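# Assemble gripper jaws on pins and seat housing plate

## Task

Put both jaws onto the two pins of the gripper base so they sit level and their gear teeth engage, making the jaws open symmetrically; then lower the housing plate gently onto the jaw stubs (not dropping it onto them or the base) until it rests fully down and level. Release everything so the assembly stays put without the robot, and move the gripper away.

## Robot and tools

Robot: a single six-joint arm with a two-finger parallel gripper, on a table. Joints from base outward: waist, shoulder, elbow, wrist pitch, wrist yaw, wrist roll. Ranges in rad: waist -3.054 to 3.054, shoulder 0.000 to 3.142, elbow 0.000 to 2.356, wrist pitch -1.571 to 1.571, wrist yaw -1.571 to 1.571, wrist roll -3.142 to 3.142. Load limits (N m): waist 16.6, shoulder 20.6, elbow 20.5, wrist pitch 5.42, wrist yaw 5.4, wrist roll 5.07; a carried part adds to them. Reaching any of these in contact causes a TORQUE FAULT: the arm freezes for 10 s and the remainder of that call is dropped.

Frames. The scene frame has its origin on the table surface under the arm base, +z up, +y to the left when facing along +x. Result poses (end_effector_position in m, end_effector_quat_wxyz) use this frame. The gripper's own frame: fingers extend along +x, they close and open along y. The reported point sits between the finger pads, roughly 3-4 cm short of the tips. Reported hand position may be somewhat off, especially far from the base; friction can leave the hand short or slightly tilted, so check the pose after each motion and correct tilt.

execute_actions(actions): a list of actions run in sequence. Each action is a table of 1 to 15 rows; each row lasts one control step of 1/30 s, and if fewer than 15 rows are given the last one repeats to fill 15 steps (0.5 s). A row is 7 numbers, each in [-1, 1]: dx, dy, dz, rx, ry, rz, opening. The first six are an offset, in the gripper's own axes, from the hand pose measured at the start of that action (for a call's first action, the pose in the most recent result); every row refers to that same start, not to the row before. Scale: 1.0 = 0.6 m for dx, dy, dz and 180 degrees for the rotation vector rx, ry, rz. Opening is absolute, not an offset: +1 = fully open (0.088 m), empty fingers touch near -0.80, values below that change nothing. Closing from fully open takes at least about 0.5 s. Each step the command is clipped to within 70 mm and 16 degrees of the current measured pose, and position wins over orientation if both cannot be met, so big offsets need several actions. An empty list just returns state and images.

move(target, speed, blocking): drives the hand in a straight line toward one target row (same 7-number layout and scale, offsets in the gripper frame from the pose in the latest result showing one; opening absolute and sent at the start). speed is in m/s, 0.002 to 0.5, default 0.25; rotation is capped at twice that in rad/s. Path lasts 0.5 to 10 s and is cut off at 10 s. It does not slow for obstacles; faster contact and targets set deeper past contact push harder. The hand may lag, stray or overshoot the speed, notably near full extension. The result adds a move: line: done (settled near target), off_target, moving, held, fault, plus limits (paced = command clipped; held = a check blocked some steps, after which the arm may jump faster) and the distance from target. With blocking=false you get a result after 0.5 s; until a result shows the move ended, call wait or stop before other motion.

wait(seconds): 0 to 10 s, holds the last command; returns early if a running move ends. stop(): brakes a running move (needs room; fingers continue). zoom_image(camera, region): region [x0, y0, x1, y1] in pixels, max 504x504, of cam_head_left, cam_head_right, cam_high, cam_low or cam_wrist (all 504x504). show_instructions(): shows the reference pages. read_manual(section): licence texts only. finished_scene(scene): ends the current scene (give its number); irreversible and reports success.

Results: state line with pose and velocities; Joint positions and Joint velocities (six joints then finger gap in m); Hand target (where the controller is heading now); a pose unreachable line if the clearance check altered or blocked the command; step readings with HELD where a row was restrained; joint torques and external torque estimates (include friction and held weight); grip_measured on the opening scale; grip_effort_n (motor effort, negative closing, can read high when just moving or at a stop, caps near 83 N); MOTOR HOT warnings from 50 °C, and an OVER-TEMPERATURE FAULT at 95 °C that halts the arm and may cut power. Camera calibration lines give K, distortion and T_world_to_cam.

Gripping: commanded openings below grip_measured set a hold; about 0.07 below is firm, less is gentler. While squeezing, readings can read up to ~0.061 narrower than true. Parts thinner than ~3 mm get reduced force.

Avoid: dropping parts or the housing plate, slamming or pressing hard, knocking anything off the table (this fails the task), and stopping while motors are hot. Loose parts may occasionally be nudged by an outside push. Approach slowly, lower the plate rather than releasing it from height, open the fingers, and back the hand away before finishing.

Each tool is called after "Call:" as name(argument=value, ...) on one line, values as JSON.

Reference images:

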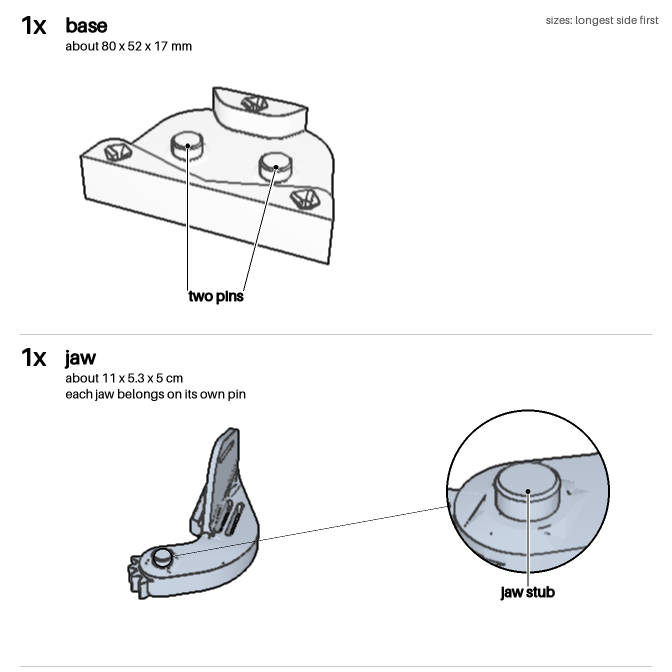

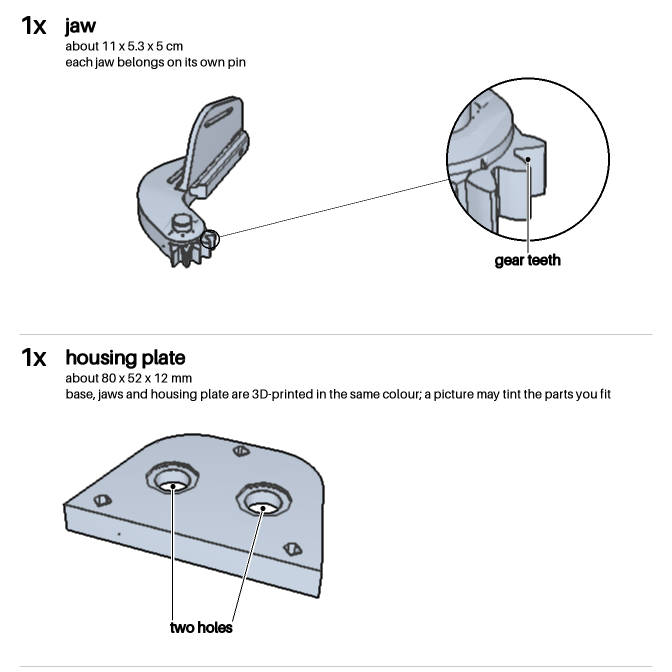

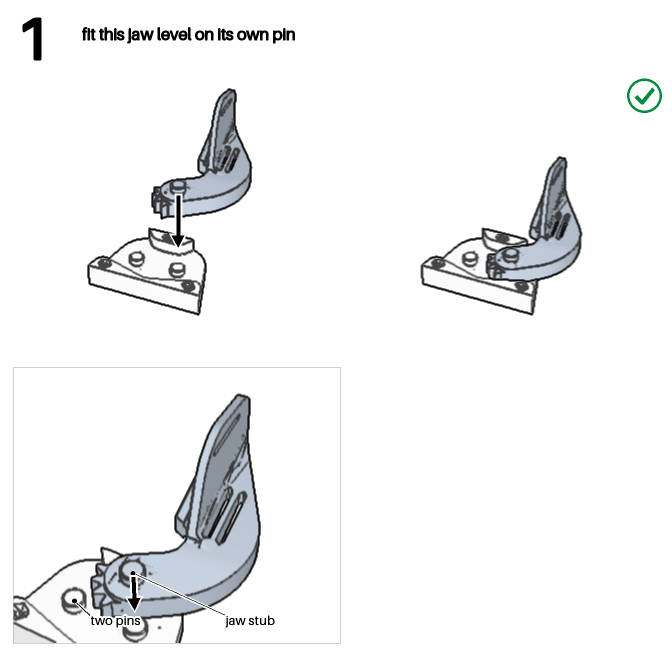

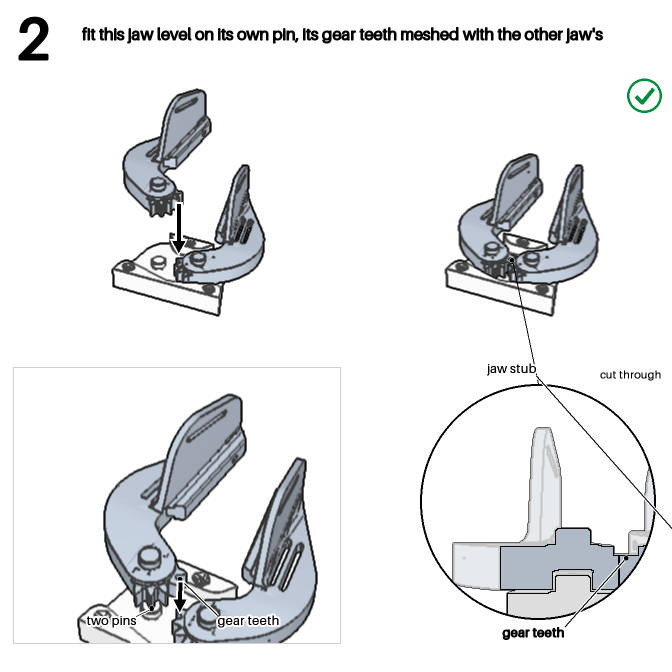

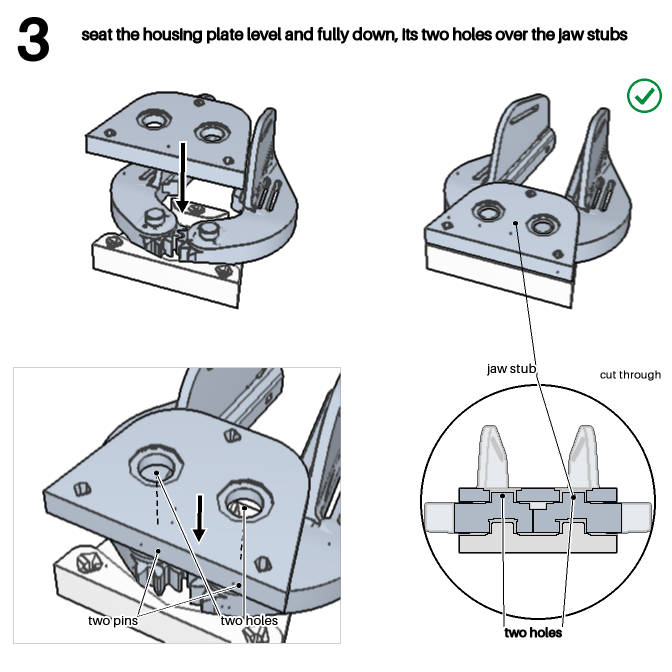

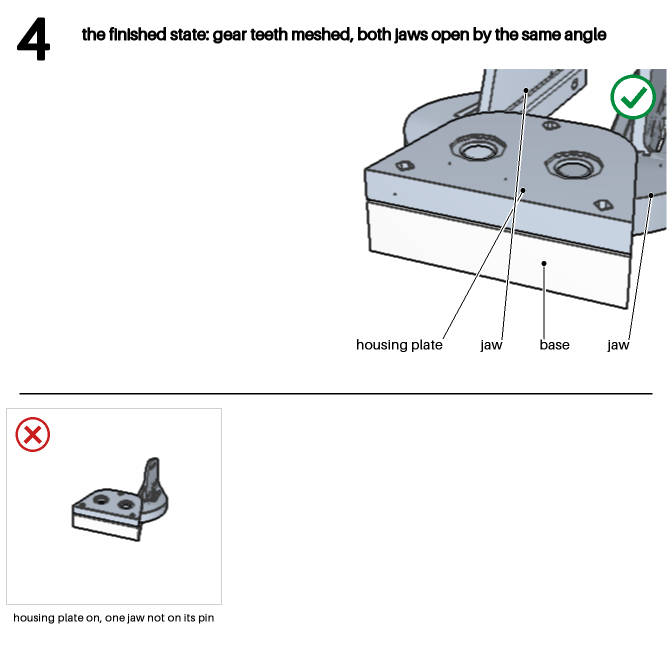

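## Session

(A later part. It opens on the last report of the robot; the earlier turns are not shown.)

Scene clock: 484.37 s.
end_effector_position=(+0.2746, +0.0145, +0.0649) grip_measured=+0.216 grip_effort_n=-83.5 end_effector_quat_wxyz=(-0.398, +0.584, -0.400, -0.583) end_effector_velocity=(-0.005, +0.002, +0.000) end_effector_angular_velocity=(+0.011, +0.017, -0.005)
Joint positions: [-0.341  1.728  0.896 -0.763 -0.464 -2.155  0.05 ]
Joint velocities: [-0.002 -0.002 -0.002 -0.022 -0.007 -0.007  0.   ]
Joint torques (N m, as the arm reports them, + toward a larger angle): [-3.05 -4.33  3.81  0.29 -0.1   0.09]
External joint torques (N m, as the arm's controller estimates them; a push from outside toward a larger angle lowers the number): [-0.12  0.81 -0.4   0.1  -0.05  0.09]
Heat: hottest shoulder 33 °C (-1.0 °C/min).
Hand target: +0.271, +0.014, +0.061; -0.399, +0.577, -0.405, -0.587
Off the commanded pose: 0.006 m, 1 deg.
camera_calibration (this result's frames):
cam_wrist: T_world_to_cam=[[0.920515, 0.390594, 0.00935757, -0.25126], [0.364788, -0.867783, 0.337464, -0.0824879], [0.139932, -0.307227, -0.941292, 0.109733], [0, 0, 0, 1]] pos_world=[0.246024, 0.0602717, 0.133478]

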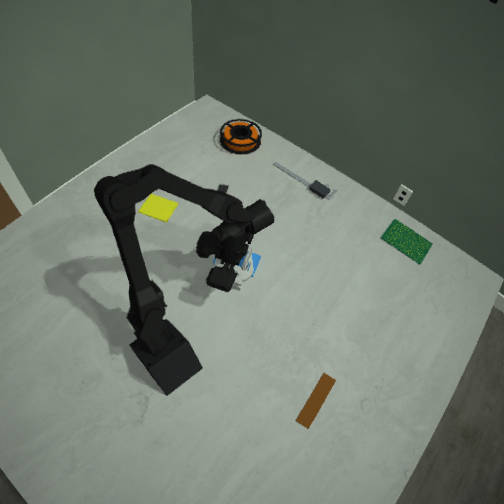

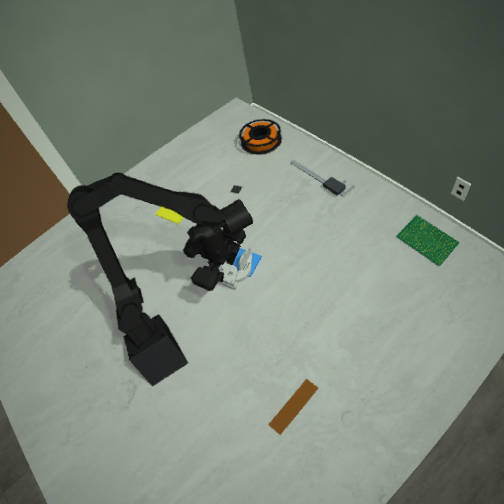

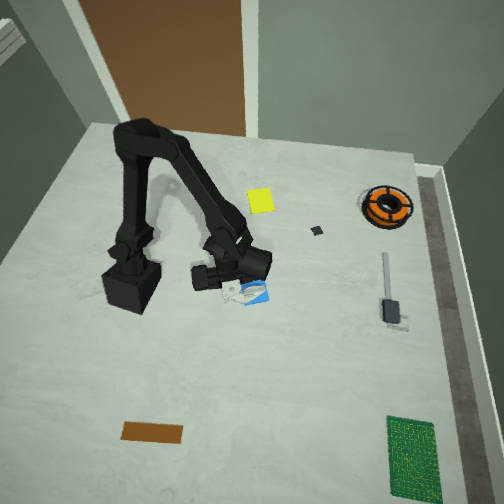

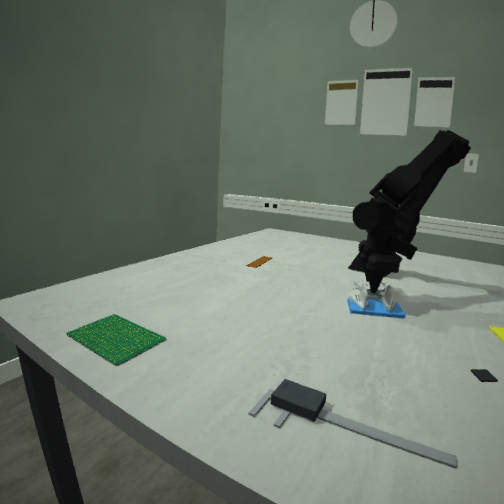

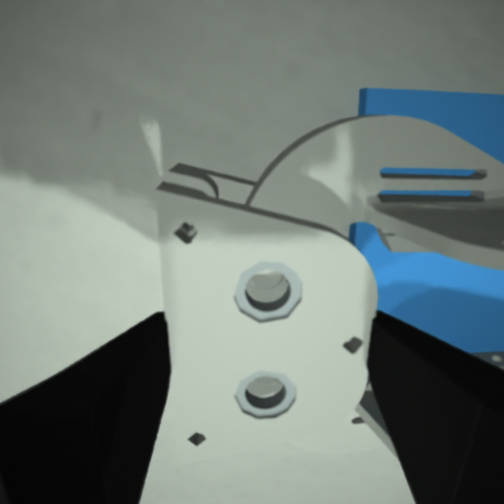

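Call:
execute_actions(actions=[[[0.0074,0.0057,0.0015,0.003,-0.003,0.0042,0.14],[0.0079,0.0058,0.0016,0.003,-0.003,0.0042,0.14],[0.0085,0.0058,0.0017,0.003,-0.003,0.0042,0.14],[0.0091,0.0059,0.0018,0.003,-0.003,0.0042,0.14],[0.0097,0.006,0.0019,0.003,-0.003,0.0042,0.14],[0.0103,0.0061,0.002,0.003,-0.003,0.0042,0.14],[0.0109,0.0062,0.0021,0.003,-0.003,0.0042,0.14],[0.0114,0.0063,0.0022,0.003,-0.003,0.0042,0.14],[0.0118,0.0063,0.0023,0.003,-0.003,0.0042,0.14],[0.012,0.0063,0.0023,0.003,-0.003,0.0042,0.14]]])

Call:
zoom_image(camera="cam_wrist", region=[225, 250, 315, 330])

Call:
zoom_image(camera="cam_wrist", region=[225, 355, 315, 435])

Call:
zoom_image(camera="cam_wrist", region=[140, 130, 280, 230])

Scene clock: 505.60 s.
end_effector_position=(+0.2741, +0.0149, +0.0620) grip_measured=+0.216 grip_effort_n=-83.5 end_effector_quat_wxyz=(-0.399, +0.584, -0.401, -0.583) end_effector_velocity=(-0.004, -0.001, -0.001) end_effector_angular_velocity=(-0.005, +0.011, +0.014)
Joint positions: [-0.336  1.731  0.888 -0.749 -0.464 -2.148  0.05 ]
Joint velocities: [-0.002 -0.002 -0.007 -0.007  0.007 -0.022 -0.   ]
Joint torques (N m, as the arm reports them, + toward a larger angle): [-3.05 -4.35  3.78  0.29 -0.08  0.08]
External joint torques (N m, as the arm's controller estimates them; a push from outside toward a larger angle lowers the number): [-0.11  0.82 -0.41  0.1  -0.05  0.08]
Heat: hottest shoulder 32 °C (-3.0 °C/min).
Hand target: +0.270, +0.014, +0.058; -0.399, +0.577, -0.405, -0.586
Off the commanded pose: 0.006 m, 1 deg.
Step readings (end_effector_position):
0: (+0.2746, +0.0145, +0.0649)
1: (+0.2746, +0.0145, +0.0649)
2: (+0.2747, +0.0145, +0.0649)
4: (+0.2748, +0.0146, +0.0647)
8: (+0.2744, +0.0148, +0.0634)
15: end_effector_position above
camera_calibration (this result's frames):
cam_wrist: T_world_to_cam=[[0.920883, 0.389732, 0.00914654, -0.25099], [0.364039, -0.868094, 0.337474, -0.0808097], [0.139464, -0.307445, -0.94129, 0.107333], [0, 0, 0, 1]] pos_world=[0.245581, 0.0606674, 0.130599]

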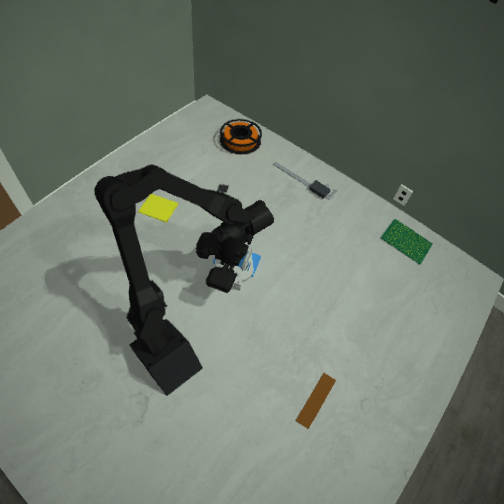

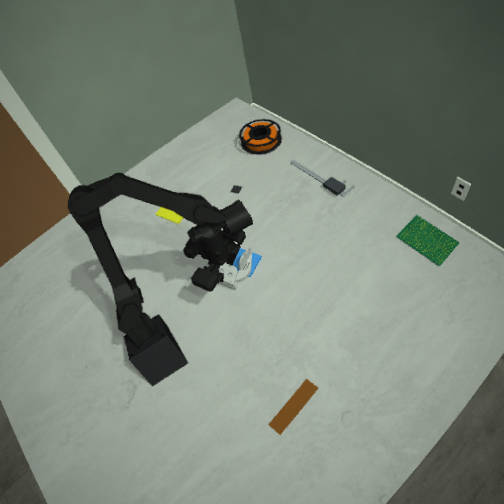

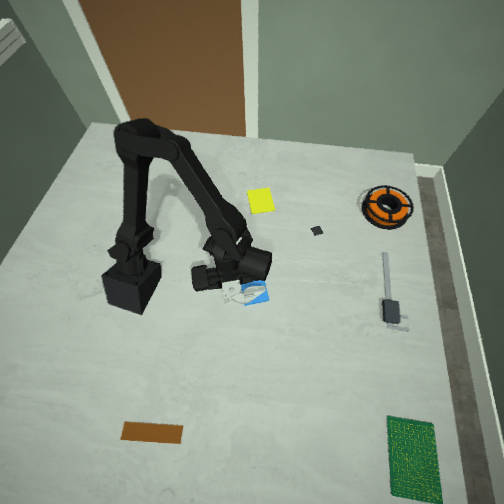

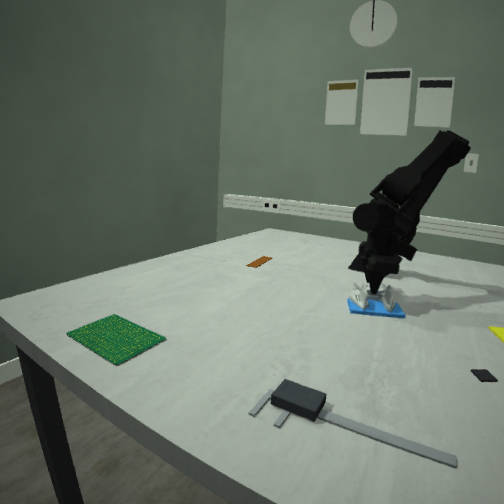

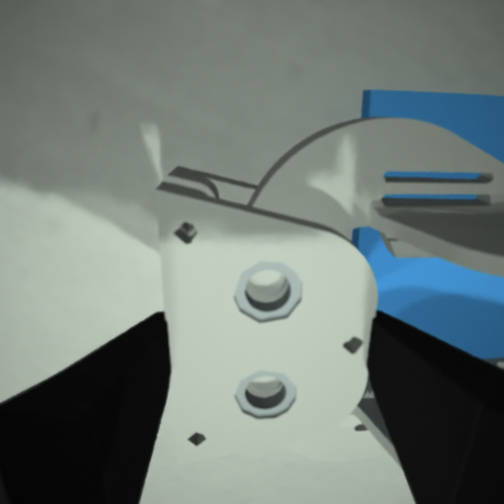

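Region (225, 250, 315, 330) of cam_wrist's 504x504 image, scaled by 5.600, with more detail than that image has.

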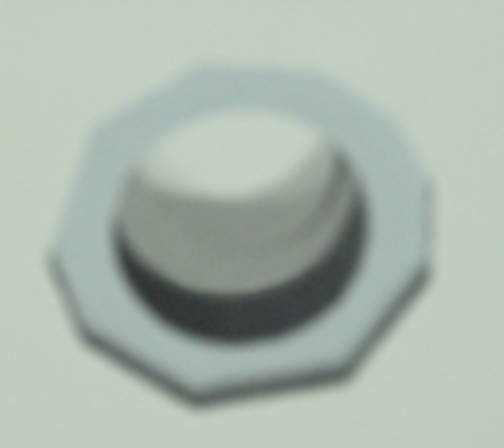

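Region (225, 355, 315, 435) of cam_wrist's 504x504 image, scaled by 5.600, with more detail than that image has.

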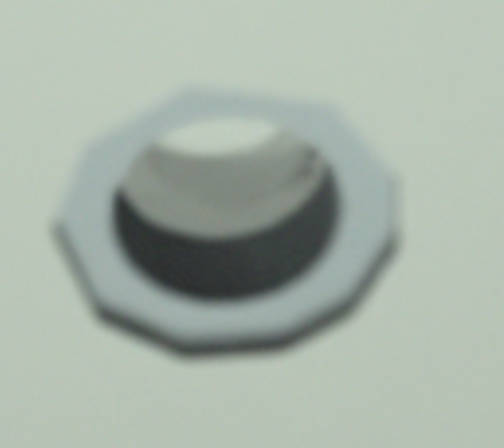

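Region (140, 130, 280, 230) of cam_wrist's 504x504 image, scaled by 3.600, with more detail than that image has; it fills the top 360 rows of this view, and the rest is white.

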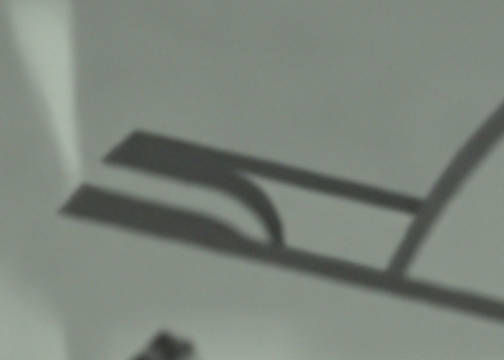

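Call:
execute_actions(actions=[[[0.0075,0.0057,0.0016,0.0027,-0.003,0.0042,0.14],[0.008,0.0057,0.0016,0.0027,-0.003,0.0042,0.14],[0.0085,0.0057,0.0017,0.0027,-0.003,0.0042,0.14],[0.009,0.0057,0.0017,0.0027,-0.003,0.0042,0.14],[0.0095,0.0057,0.0018,0.0027,-0.003,0.0042,0.14],[0.01,0.0057,0.0018,0.0027,-0.003,0.0042,0.14],[0.0105,0.0057,0.0018,0.0027,-0.003,0.0042,0.14],[0.011,0.0057,0.0018,0.0027,-0.003,0.0042,0.14],[0.0115,0.0057,0.0018,0.0027,-0.003,0.0042,0.14],[0.012,0.0057,0.0018,0.0027,-0.003,0.0042,0.14],[0.0125,0.0057,0.0018,0.0027,-0.003,0.0042,0.14],[0.013,0.0057,0.0018,0.0027,-0.003,0.0042,0.14],[0.0135,0.0057,0.0018,0.0027,-0.003,0.0042,0.14],[0.014,0.0057,0.0018,0.0027,-0.003,0.0042,0.14],[0.0145,0.0057,0.0018,0.0027,-0.003,0.0042,0.14]],[[0.009,0.0057,0.0015,0.0027,-0.003,0.0042,0.14],[0.0095,0.0057,0.0015,0.0027,-0.003,0.0042,0.14],[0.01,0.0057,0.0015,0.0027,-0.003,0.0042,0.14],[0.0105,0.0057,0.0015,0.0027,-0.003,0.0042,0.14],[0.011,0.0057,0.0015,0.0027,-0.003,0.0042,0.14],[0.0115,0.0057,0.0015,0.0027,-0.003,0.0042,0.14],[0.012,0.0057,0.0015,0.0027,-0.003,0.0042,0.14],[0.0124,0.0057,0.0015,0.0027,-0.003,0.0042,0.14],[0.0128,0.0057,0.0015,0.0027,-0.003,0.0042,0.14],[0.0132,0.0057,0.0015,0.0027,-0.003,0.0042,0.14],[0.0135,0.0057,0.0015,0.0027,-0.003,0.0042,0.14]]])

Call:
zoom_image(camera="cam_wrist", region=[140, 150, 400, 450])

Scene clock: 513.13 s.
end_effector_position=(+0.2749, +0.0150, +0.0564) grip_measured=+0.216 grip_effort_n=-83.5 end_effector_quat_wxyz=(-0.399, +0.585, -0.400, -0.581) end_effector_velocity=(-0.005, +0.002, +0.000) end_effector_angular_velocity=(+0.011, +0.017, -0.019)
Joint positions: [-0.325  1.741  0.876 -0.717 -0.464 -2.133  0.05 ]
Joint velocities: [-0.002 -0.002 -0.002 -0.022 -0.007  0.007 -0.   ]
Joint torques (N m, as the arm reports them, + toward a larger angle): [-2.78 -3.86  3.6   0.48 -0.09  0.1 ]
External joint torques (N m, as the arm's controller estimates them; a push from outside toward a larger angle lowers the number): [ 0.17  1.37 -0.61  0.25 -0.04  0.1 ]
External joint torques at the end of the 1st action: [-0.05  0.75 -0.43  0.09 -0.04  0.1 ]
Heat: hottest shoulder 31 °C (-4.0 °C/min).
Hand target: +0.271, +0.015, +0.051; -0.399, +0.577, -0.405, -0.586
Off the commanded pose: 0.007 m, 1 deg.
Step readings (end_effector_position; steps 1 to 15: 1st action; 16 to 30: 2nd action):
0: (+0.2741, +0.0148, +0.0620)
1: (+0.2742, +0.0148, +0.0620)
2: (+0.2743, +0.0149, +0.0620)
4: (+0.2744, +0.0150, +0.0618)
8: (+0.2742, +0.0151, +0.0606)
15: (+0.2742, +0.0151, +0.0585)
16: (+0.2742, +0.0152, +0.0582)
17: (+0.2743, +0.0151, +0.0579)
19: (+0.2744, +0.0151, +0.0573)
23: (+0.2743, +0.0152, +0.0566)
30: end_effector_position above
camera_calibration (this result's frames):
cam_wrist: T_world_to_cam=[[0.92111, 0.389095, 0.0127111, -0.252019], [0.361966, -0.867993, 0.339955, -0.0786285], [0.143308, -0.308535, -0.940356, 0.100837], [0, 0, 0, 1]] pos_world=[0.246147, 0.0609221, 0.124756]

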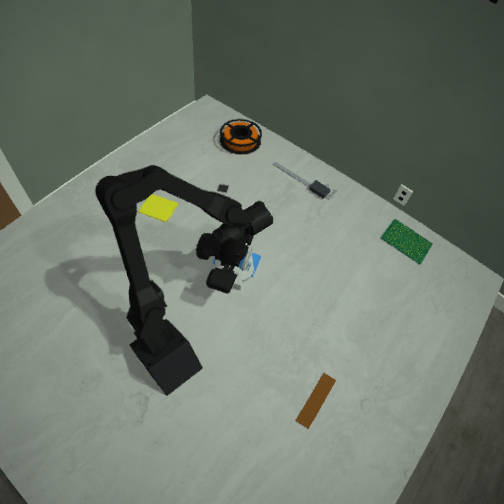

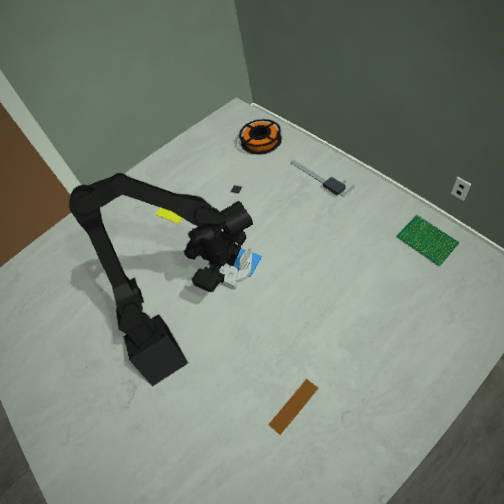

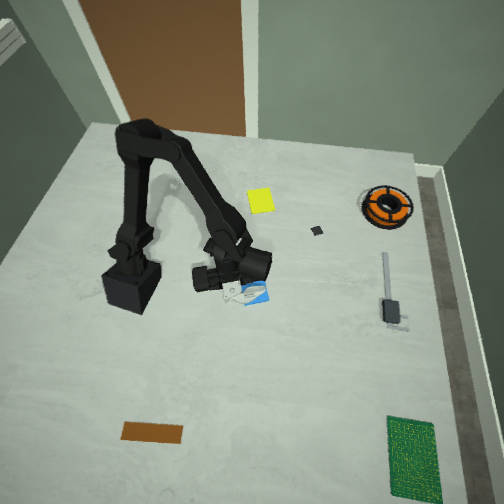

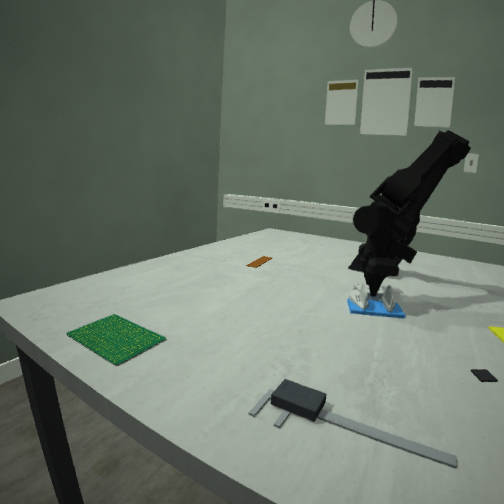

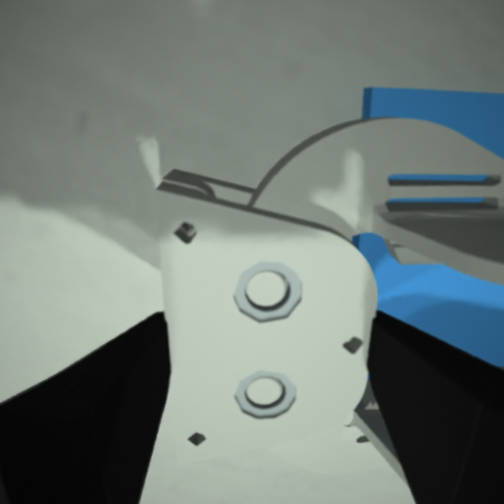

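Region (140, 150, 400, 450) of cam_wrist's 504x504 image, scaled by 1.680, with more detail than that image has; it fills the left 437 columns of this view, and the rest is white.

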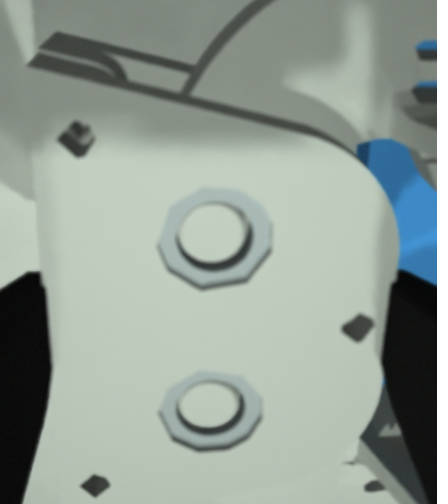

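Call:
zoom_image(camera="cam_wrist", region=[140, 130, 280, 230])

Call:
zoom_image(camera="cam_wrist", region=[225, 250, 315, 330])

Call:
zoom_image(camera="cam_wrist", region=[225, 355, 315, 435])

Call:
zoom_image(camera="cam_low", region=[335, 250, 415, 325])

Region (140, 130, 280, 230) of cam_wrist's 504x504 image, scaled by 3.600, with more detail than that image has; it fills the top 360 rows of this view, and the rest is white.

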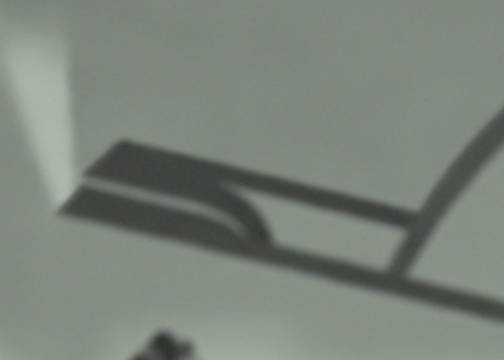

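Region (225, 250, 315, 330) of cam_wrist's 504x504 image, scaled by 5.600, with more detail than that image has.

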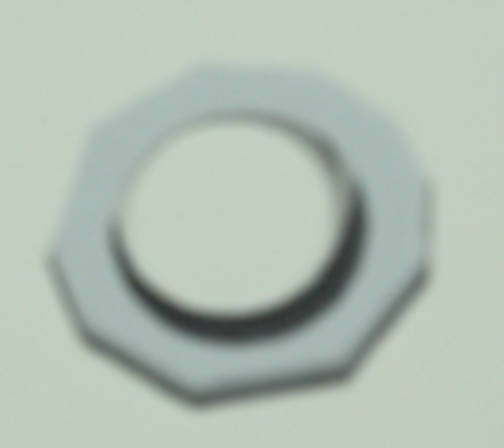

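Region (225, 355, 315, 435) of cam_wrist's 504x504 image, scaled by 5.600, with more detail than that image has.

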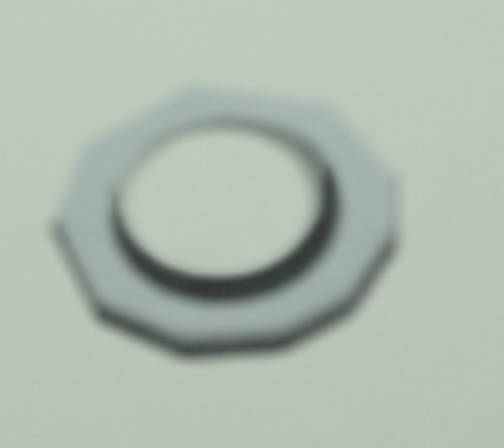

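Region (335, 250, 415, 325) of cam_low's 504x504 image, scaled by 6.300, with more detail than that image has; it fills the top 472 rows of this view, and the rest is white.

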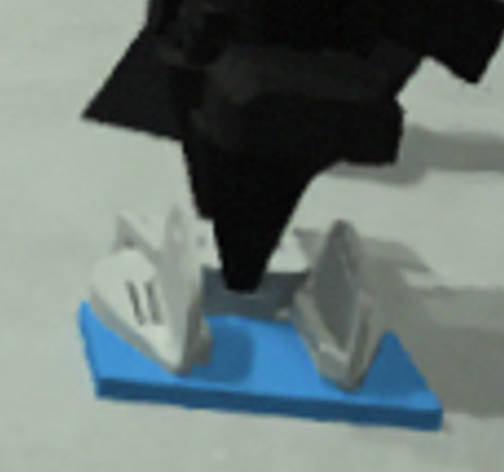

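Call:
execute_actions(actions=[[[0.004,0.003,0.001,0,0,0,0.16],[0.003,0.002,0.001,0,0,0,0.18],[0.002,0.002,0,0,0,0,0.2],[0.002,0.001,0,0,0,0,0.22],[0.001,0.001,0,0,0,0,0.235],[0.001,0.001,0,0,0,0,0.25],[0,0,0,0,0,0,0.265],[0,0,0,0,0,0,0.28],[0,0,0,0,0,0,0.3],[0,0,0,0,0,0,0.33],[0,0,0,0,0,0,0.36],[0,0,0,0,0,0,0.40],[0,0,0,0,0,0,0.44],[0,0,0,0,0,0,0.47],[0,0,0,0,0,0,0.5]]])

Call:
zoom_image(camera="cam_wrist", region=[140, 130, 280, 230])

Call:
zoom_image(camera="cam_wrist", region=[225, 250, 315, 430])

Scene clock: 518.93 s.
end_effector_position=(+0.2750, +0.0148, +0.0563) grip_measured=+0.418 grip_effort_n=13.7 end_effector_quat_wxyz=(-0.400, +0.585, -0.400, -0.581) end_effector_velocity=(-0.002, +0.001, +0.000) end_effector_angular_velocity=(+0.008, +0.004, -0.013)
Joint positions: [-0.325  1.741  0.875 -0.715 -0.464 -2.133  0.059]
Joint velocities: [-0.002 -0.002 -0.002 -0.007 -0.007  0.007  0.045]
Joint torques (N m, as the arm reports them, + toward a larger angle): [-3.3  -5.77  4.68  0.06 -0.05 -0.02]
External joint torques (N m, as the arm's controller estimates them; a push from outside toward a larger angle lowers the number): [-0.35 -0.59  0.51 -0.16 -0.01 -0.02]
Heat: hottest shoulder 31 °C (-4.0 °C/min).
Hand target: +0.275, +0.015, +0.056; -0.400, +0.585, -0.401, -0.581
Off the commanded pose: 0.000 m, 0 deg.
Step readings (end_effector_position):
0: (+0.2750, +0.0150, +0.0564)
1: (+0.2750, +0.0150, +0.0563)
2: (+0.2750, +0.0149, +0.0562)
4: (+0.2750, +0.0148, +0.0563)
8: (+0.2750, +0.0148, +0.0563)
15: end_effector_position above
camera_calibration (this result's frames):
cam_wrist: T_world_to_cam=[[0.921175, 0.388908, 0.0137047, -0.25212], [0.361387, -0.867991, 0.340574, -0.0786754], [0.144347, -0.308776, -0.940118, 0.100379], [0, 0, 0, 1]] pos_world=[0.24619, 0.0607566, 0.124618]

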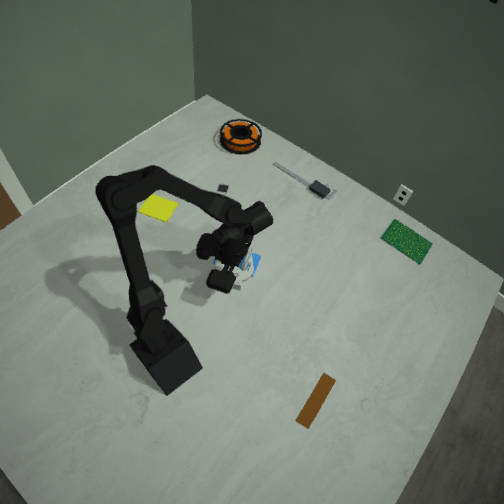

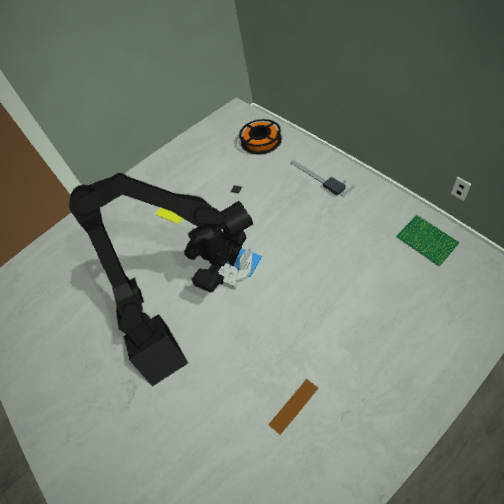

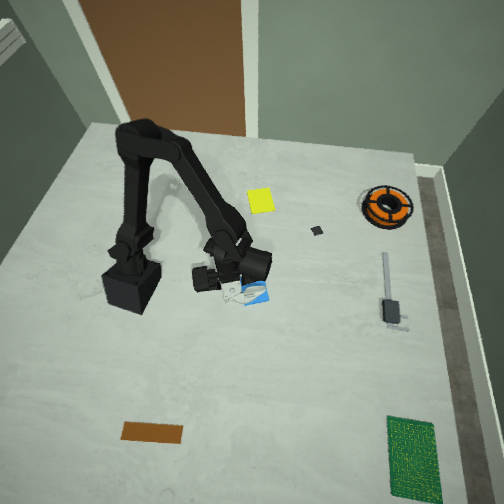

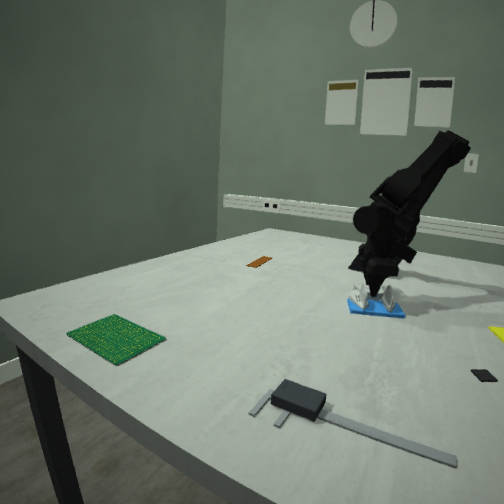

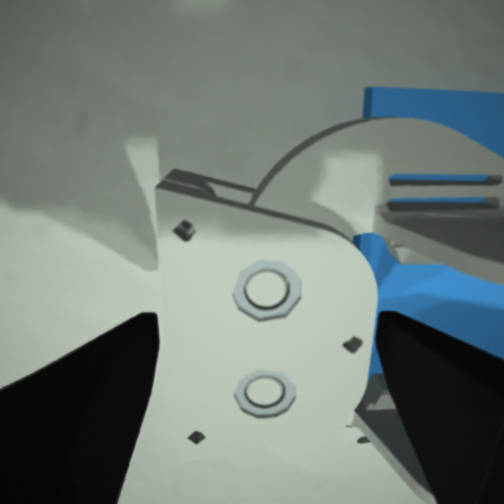

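Region (140, 130, 280, 230) of cam_wrist's 504x504 image, scaled by 3.600, with more detail than that image has; it fills the top 360 rows of this view, and the rest is white.

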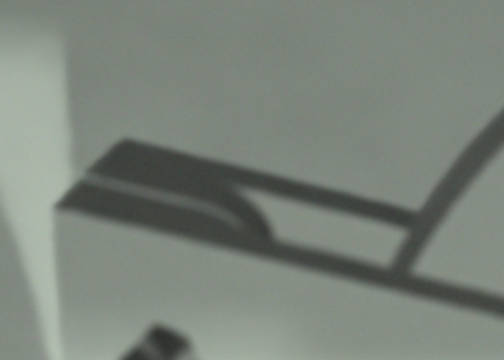

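Region (225, 250, 315, 430) of cam_wrist's 504x504 image, scaled by 2.800, with more detail than that image has.

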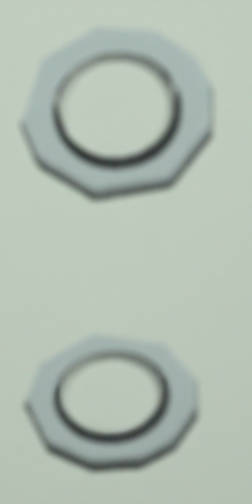

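Call:
execute_actions(actions=[[[-0.003,-0.002,-0.0005,-0.001,0.001,-0.0015,0.5],[-0.006,-0.004,-0.001,-0.002,0.002,-0.003,0.5],[-0.009,-0.0057,-0.0015,-0.003,0.003,-0.0042,0.5],[-0.013,-0.0057,-0.0015,-0.003,0.003,-0.0042,0.5],[-0.018,-0.0057,-0.0015,-0.003,0.003,-0.0042,0.5],[-0.024,-0.0057,-0.0015,-0.003,0.003,-0.0042,0.5],[-0.031,-0.0057,-0.0015,-0.003,0.003,-0.0042,0.5],[-0.039,-0.0057,-0.0015,-0.003,0.003,-0.0042,0.5],[-0.047,-0.0057,-0.0015,-0.003,0.003,-0.0042,0.5],[-0.055,-0.0057,-0.0015,-0.003,0.003,-0.0042,0.5],[-0.063,-0.0057,-0.0015,-0.003,0.003,-0.0042,0.5],[-0.071,-0.0057,-0.0015,-0.003,0.003,-0.0042,0.5],[-0.079,-0.0057,-0.0015,-0.003,0.003,-0.0042,0.5],[-0.087,-0.0057,-0.0015,-0.003,0.003,-0.0042,0.5],[-0.095,-0.0057,-0.0015,-0.003,0.003,-0.0042,0.5]],[[-0.039,-0.0057,-0.003,-0.003,0.003,-0.0042,0.5],[-0.047,-0.0057,-0.006,-0.003,0.003,-0.0042,0.5],[-0.055,-0.0057,-0.011,-0.003,0.003,-0.0042,0.5],[-0.063,-0.0057,-0.018,-0.003,0.003,-0.0042,0.5],[-0.071,-0.0057,-0.026,-0.003,0.003,-0.0042,0.5],[-0.078,-0.0057,-0.035,-0.003,0.003,-0.0042,0.5],[-0.085,-0.0057,-0.045,-0.003,0.003,-0.0042,0.5],[-0.091,-0.0057,-0.055,-0.003,0.003,-0.0042,0.5],[-0.097,-0.0057,-0.065,-0.003,0.003,-0.0042,0.5],[-0.102,-0.0057,-0.074,-0.003,0.003,-0.0042,0.5],[-0.106,-0.0057,-0.082,-0.003,0.003,-0.0042,0.5],[-0.109,-0.0057,-0.089,-0.003,0.003,-0.0042,0.5],[-0.111,-0.0057,-0.094,-0.003,0.003,-0.0042,0.5],[-0.112,-0.0057,-0.097,-0.003,0.003,-0.0042,0.5],[-0.113,-0.0057,-0.099,-0.003,0.003,-0.0042,0.5]]])

Scene clock: 528.43 s.
end_effector_position=(+0.2955, -0.0309, +0.1609) grip_measured=+0.497 grip_effort_n=13.7 end_effector_quat_wxyz=(-0.401, +0.596, -0.394, -0.572) end_effector_velocity=(+0.030, -0.087, +0.037) end_effector_angular_velocity=(+0.021, +0.030, -0.007)
Joint positions: [-0.602  1.769  1.238 -1.154 -0.45  -2.433  0.063]
Joint velocities: [-0.237  0.315  0.359 -0.198  0.022 -0.271 -0.   ]
Joint torques (N m, as the arm reports them, + toward a larger angle): [-3.18 -4.81  6.26 -0.05  0.01 -0.11]
External joint torques (N m, as the arm's controller estimates them; a push from outside toward a larger angle lowers the number): [-0.52  0.71  1.42 -0.18  0.08 -0.11]
External joint torques at the end of the 1st action: [-0.67 -1.89  1.43 -0.18  0.06 -0.13]
Heat: hottest shoulder 32 °C (-3.0 °C/min).
Hand target: +0.299, -0.038, +0.163; -0.399, +0.594, -0.395, -0.576
Off the commanded pose: 0.009 m, 1 deg.
Step readings (end_effector_position; steps 1 to 15: 1st action; 16 to 30: 2nd action):
0: (+0.2750, +0.0148, +0.0563)
1: (+0.2750, +0.0148, +0.0563)
2: (+0.2749, +0.0148, +0.0563)
4: (+0.2744, +0.0149, +0.0565)
8: (+0.2724, +0.0151, +0.0634)
15: (+0.2751, +0.0155, +0.0951)
16: (+0.2753, +0.0156, +0.1000)
17: (+0.2754, +0.0154, +0.1048)
19: (+0.2767, +0.0136, +0.1147)
23: (+0.2830, +0.0019, +0.1376)
30: end_effector_position above
camera_calibration (this result's frames):
cam_wrist: T_world_to_cam=[[0.917695, 0.395492, 0.0376976, -0.257257], [0.357408, -0.863293, 0.356348, -0.162631], [0.173477, -0.313546, -0.933592, 0.171813], [0, 0, 0, 1]] pos_world=[0.264404, 0.015216, 0.228055]

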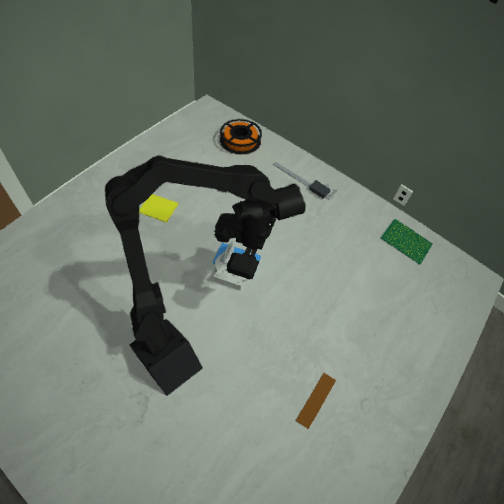

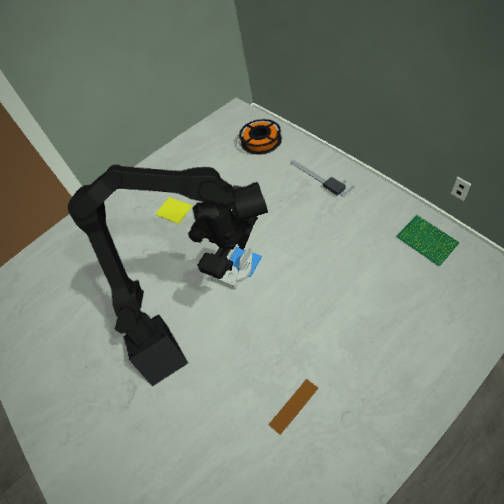

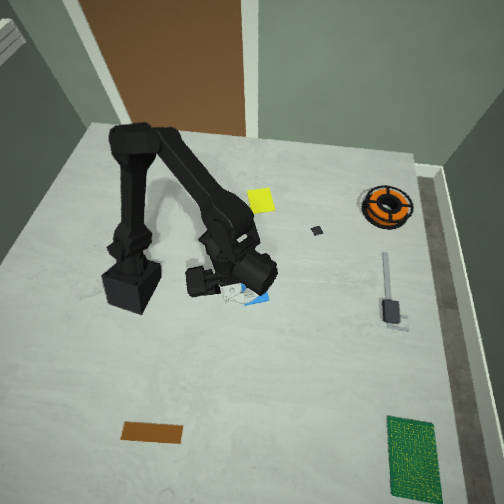

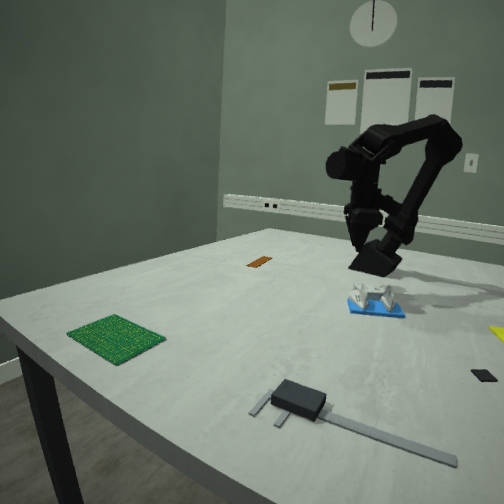

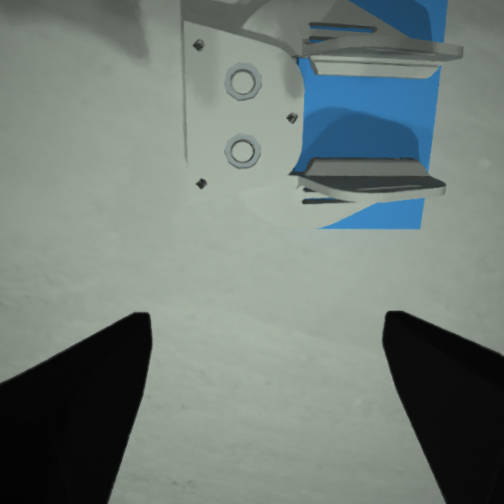

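Call:
zoom_image(camera="cam_low", region=[340, 270, 410, 325])

Call:
zoom_image(camera="cam_wrist", region=[170, 0, 480, 240])

Call:
zoom_image(camera="cam_head_left", region=[195, 235, 275, 300])

Region (340, 270, 410, 325) of cam_low's 504x504 image, scaled by 7.200, with more detail than that image has; it fills the top 396 rows of this view, and the rest is white.

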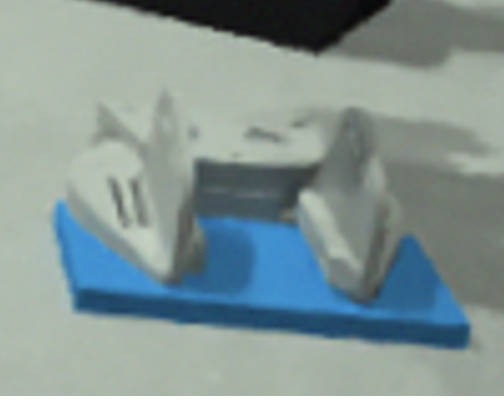

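Region (170, 0, 480, 240) of cam_wrist's 504x504 image, scaled by 1.626, with more detail than that image has; it fills the top 390 rows of this view, and the rest is white.

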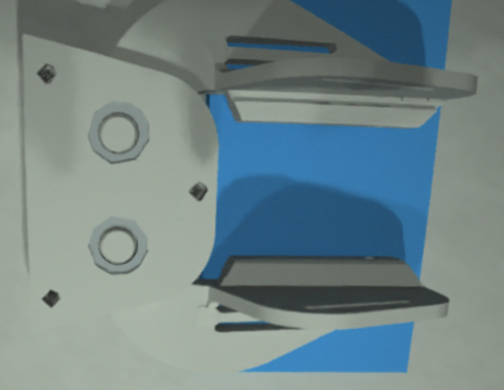

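Region (195, 235, 275, 300) of cam_head_left's 504x504 image, scaled by 6.300, with more detail than that image has; it fills the top 410 rows of this view, and the rest is white.

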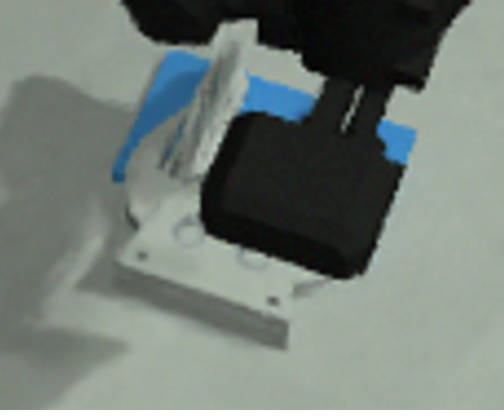

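Call:
execute_actions(actions=[[[-0.003,0.001,-0.014,0,0,0,0.5],[-0.003,0.003,-0.018,0,0,0,0.5],[-0.003,0.006,-0.024,0,0,0,0.5],[-0.003,0.01,-0.032,0,0,0,0.5],[-0.003,0.015,-0.042,0,0,0,0.5],[-0.003,0.021,-0.053,0,0,0,0.5],[-0.003,0.027,-0.065,0,0,0,0.5],[-0.003,0.033,-0.077,0,0,0,0.5],[-0.003,0.039,-0.089,0,0,0,0.5],[-0.003,0.045,-0.1,0,0,0,0.5],[-0.003,0.05,-0.11,0,0,0,0.5],[-0.003,0.054,-0.118,0,0,0,0.5],[-0.003,0.057,-0.124,0,0,0,0.5],[-0.003,0.059,-0.128,0,0,0,0.5],[-0.003,0.06,-0.13,0,0,0,0.5]]])

Call:
zoom_image(camera="cam_head_left", region=[195, 235, 275, 300])

Scene clock: 532.93 s.
end_effector_position=(+0.2875, -0.1057, +0.1640) grip_measured=+0.497 grip_effort_n=13.7 end_effector_quat_wxyz=(-0.405, +0.596, -0.396, -0.570) end_effector_velocity=(-0.016, -0.129, +0.002) end_effector_angular_velocity=(+0.012, -0.001, -0.054)
Joint positions: [-0.794  1.938  1.325 -1.157 -0.422 -2.632  0.063]
Joint velocities: [-0.3    0.33   0.212 -0.022  0.051 -0.271  0.   ]
Joint torques (N m, as the arm reports them, + toward a larger angle): [-3.09 -5.73  6.71  0.19 -0.02 -0.12]
External joint torques (N m, as the arm's controller estimates them; a push from outside toward a larger angle lowers the number): [-0.52  0.8   1.53  0.05  0.08 -0.12]
Heat: hottest shoulder 32 °C (-2.0 °C/min).
Hand target: +0.290, -0.116, +0.164; -0.402, +0.597, -0.394, -0.571
Off the commanded pose: 0.011 m, 1 deg.
Step readings (end_effector_position):
0: (+0.2975, -0.0358, +0.1634)
1: (+0.2975, -0.0358, +0.1634)
2: (+0.2977, -0.0362, +0.1635)
4: (+0.2980, -0.0389, +0.1640)
8: (+0.2945, -0.0573, +0.1640)
15: end_effector_position above
camera_calibration (this result's frames):
cam_wrist: T_world_to_cam=[[0.920871, 0.387727, 0.0407911, -0.222761], [0.348976, -0.866409, 0.357144, -0.223442], [0.173816, -0.314649, -0.933158, 0.152376], [0, 0, 0, 1]] pos_world=[0.256625, -0.0592769, 0.231079]

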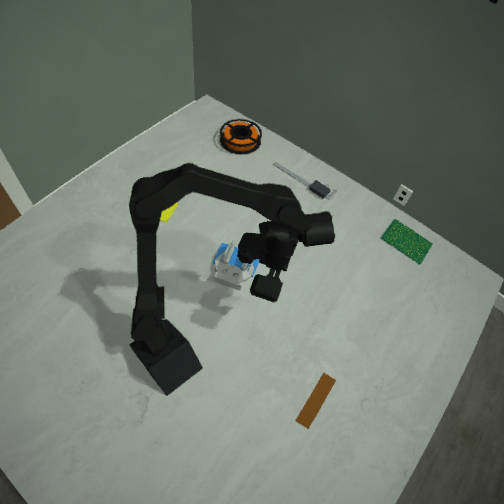

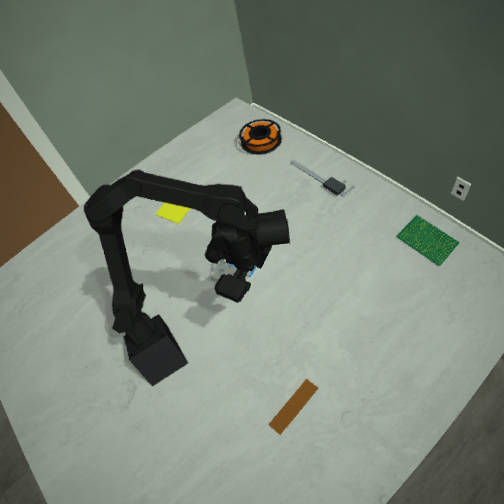

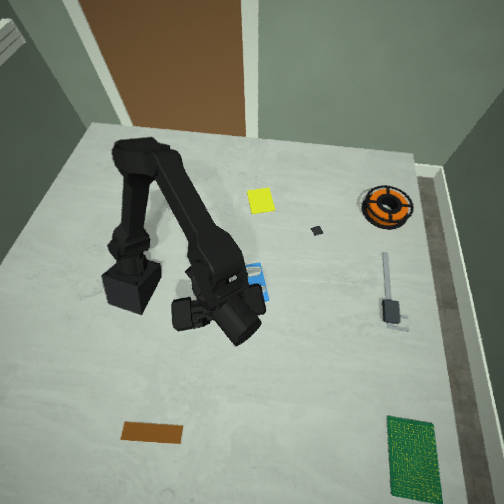

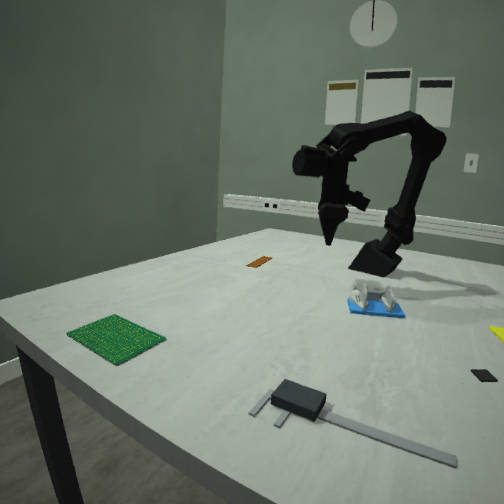

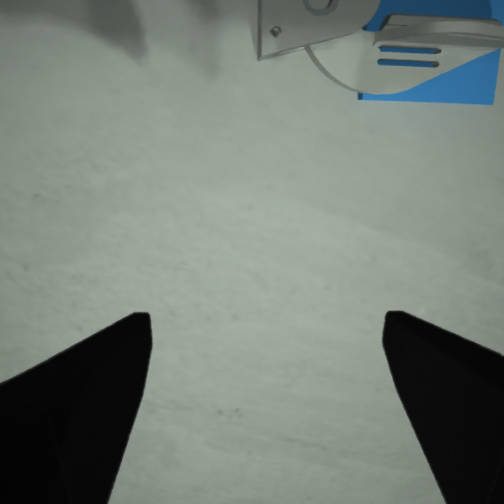

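Region (195, 235, 275, 300) of cam_head_left's 504x504 image, scaled by 6.300, with more detail than that image has; it fills the top 410 rows of this view, and the rest is white.

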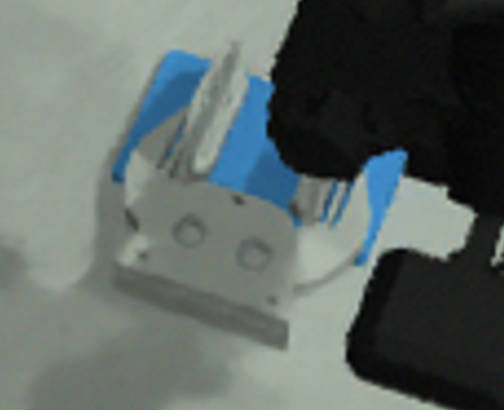

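Call:
finished_scene(scene=1)

The scene is finished: the task was done.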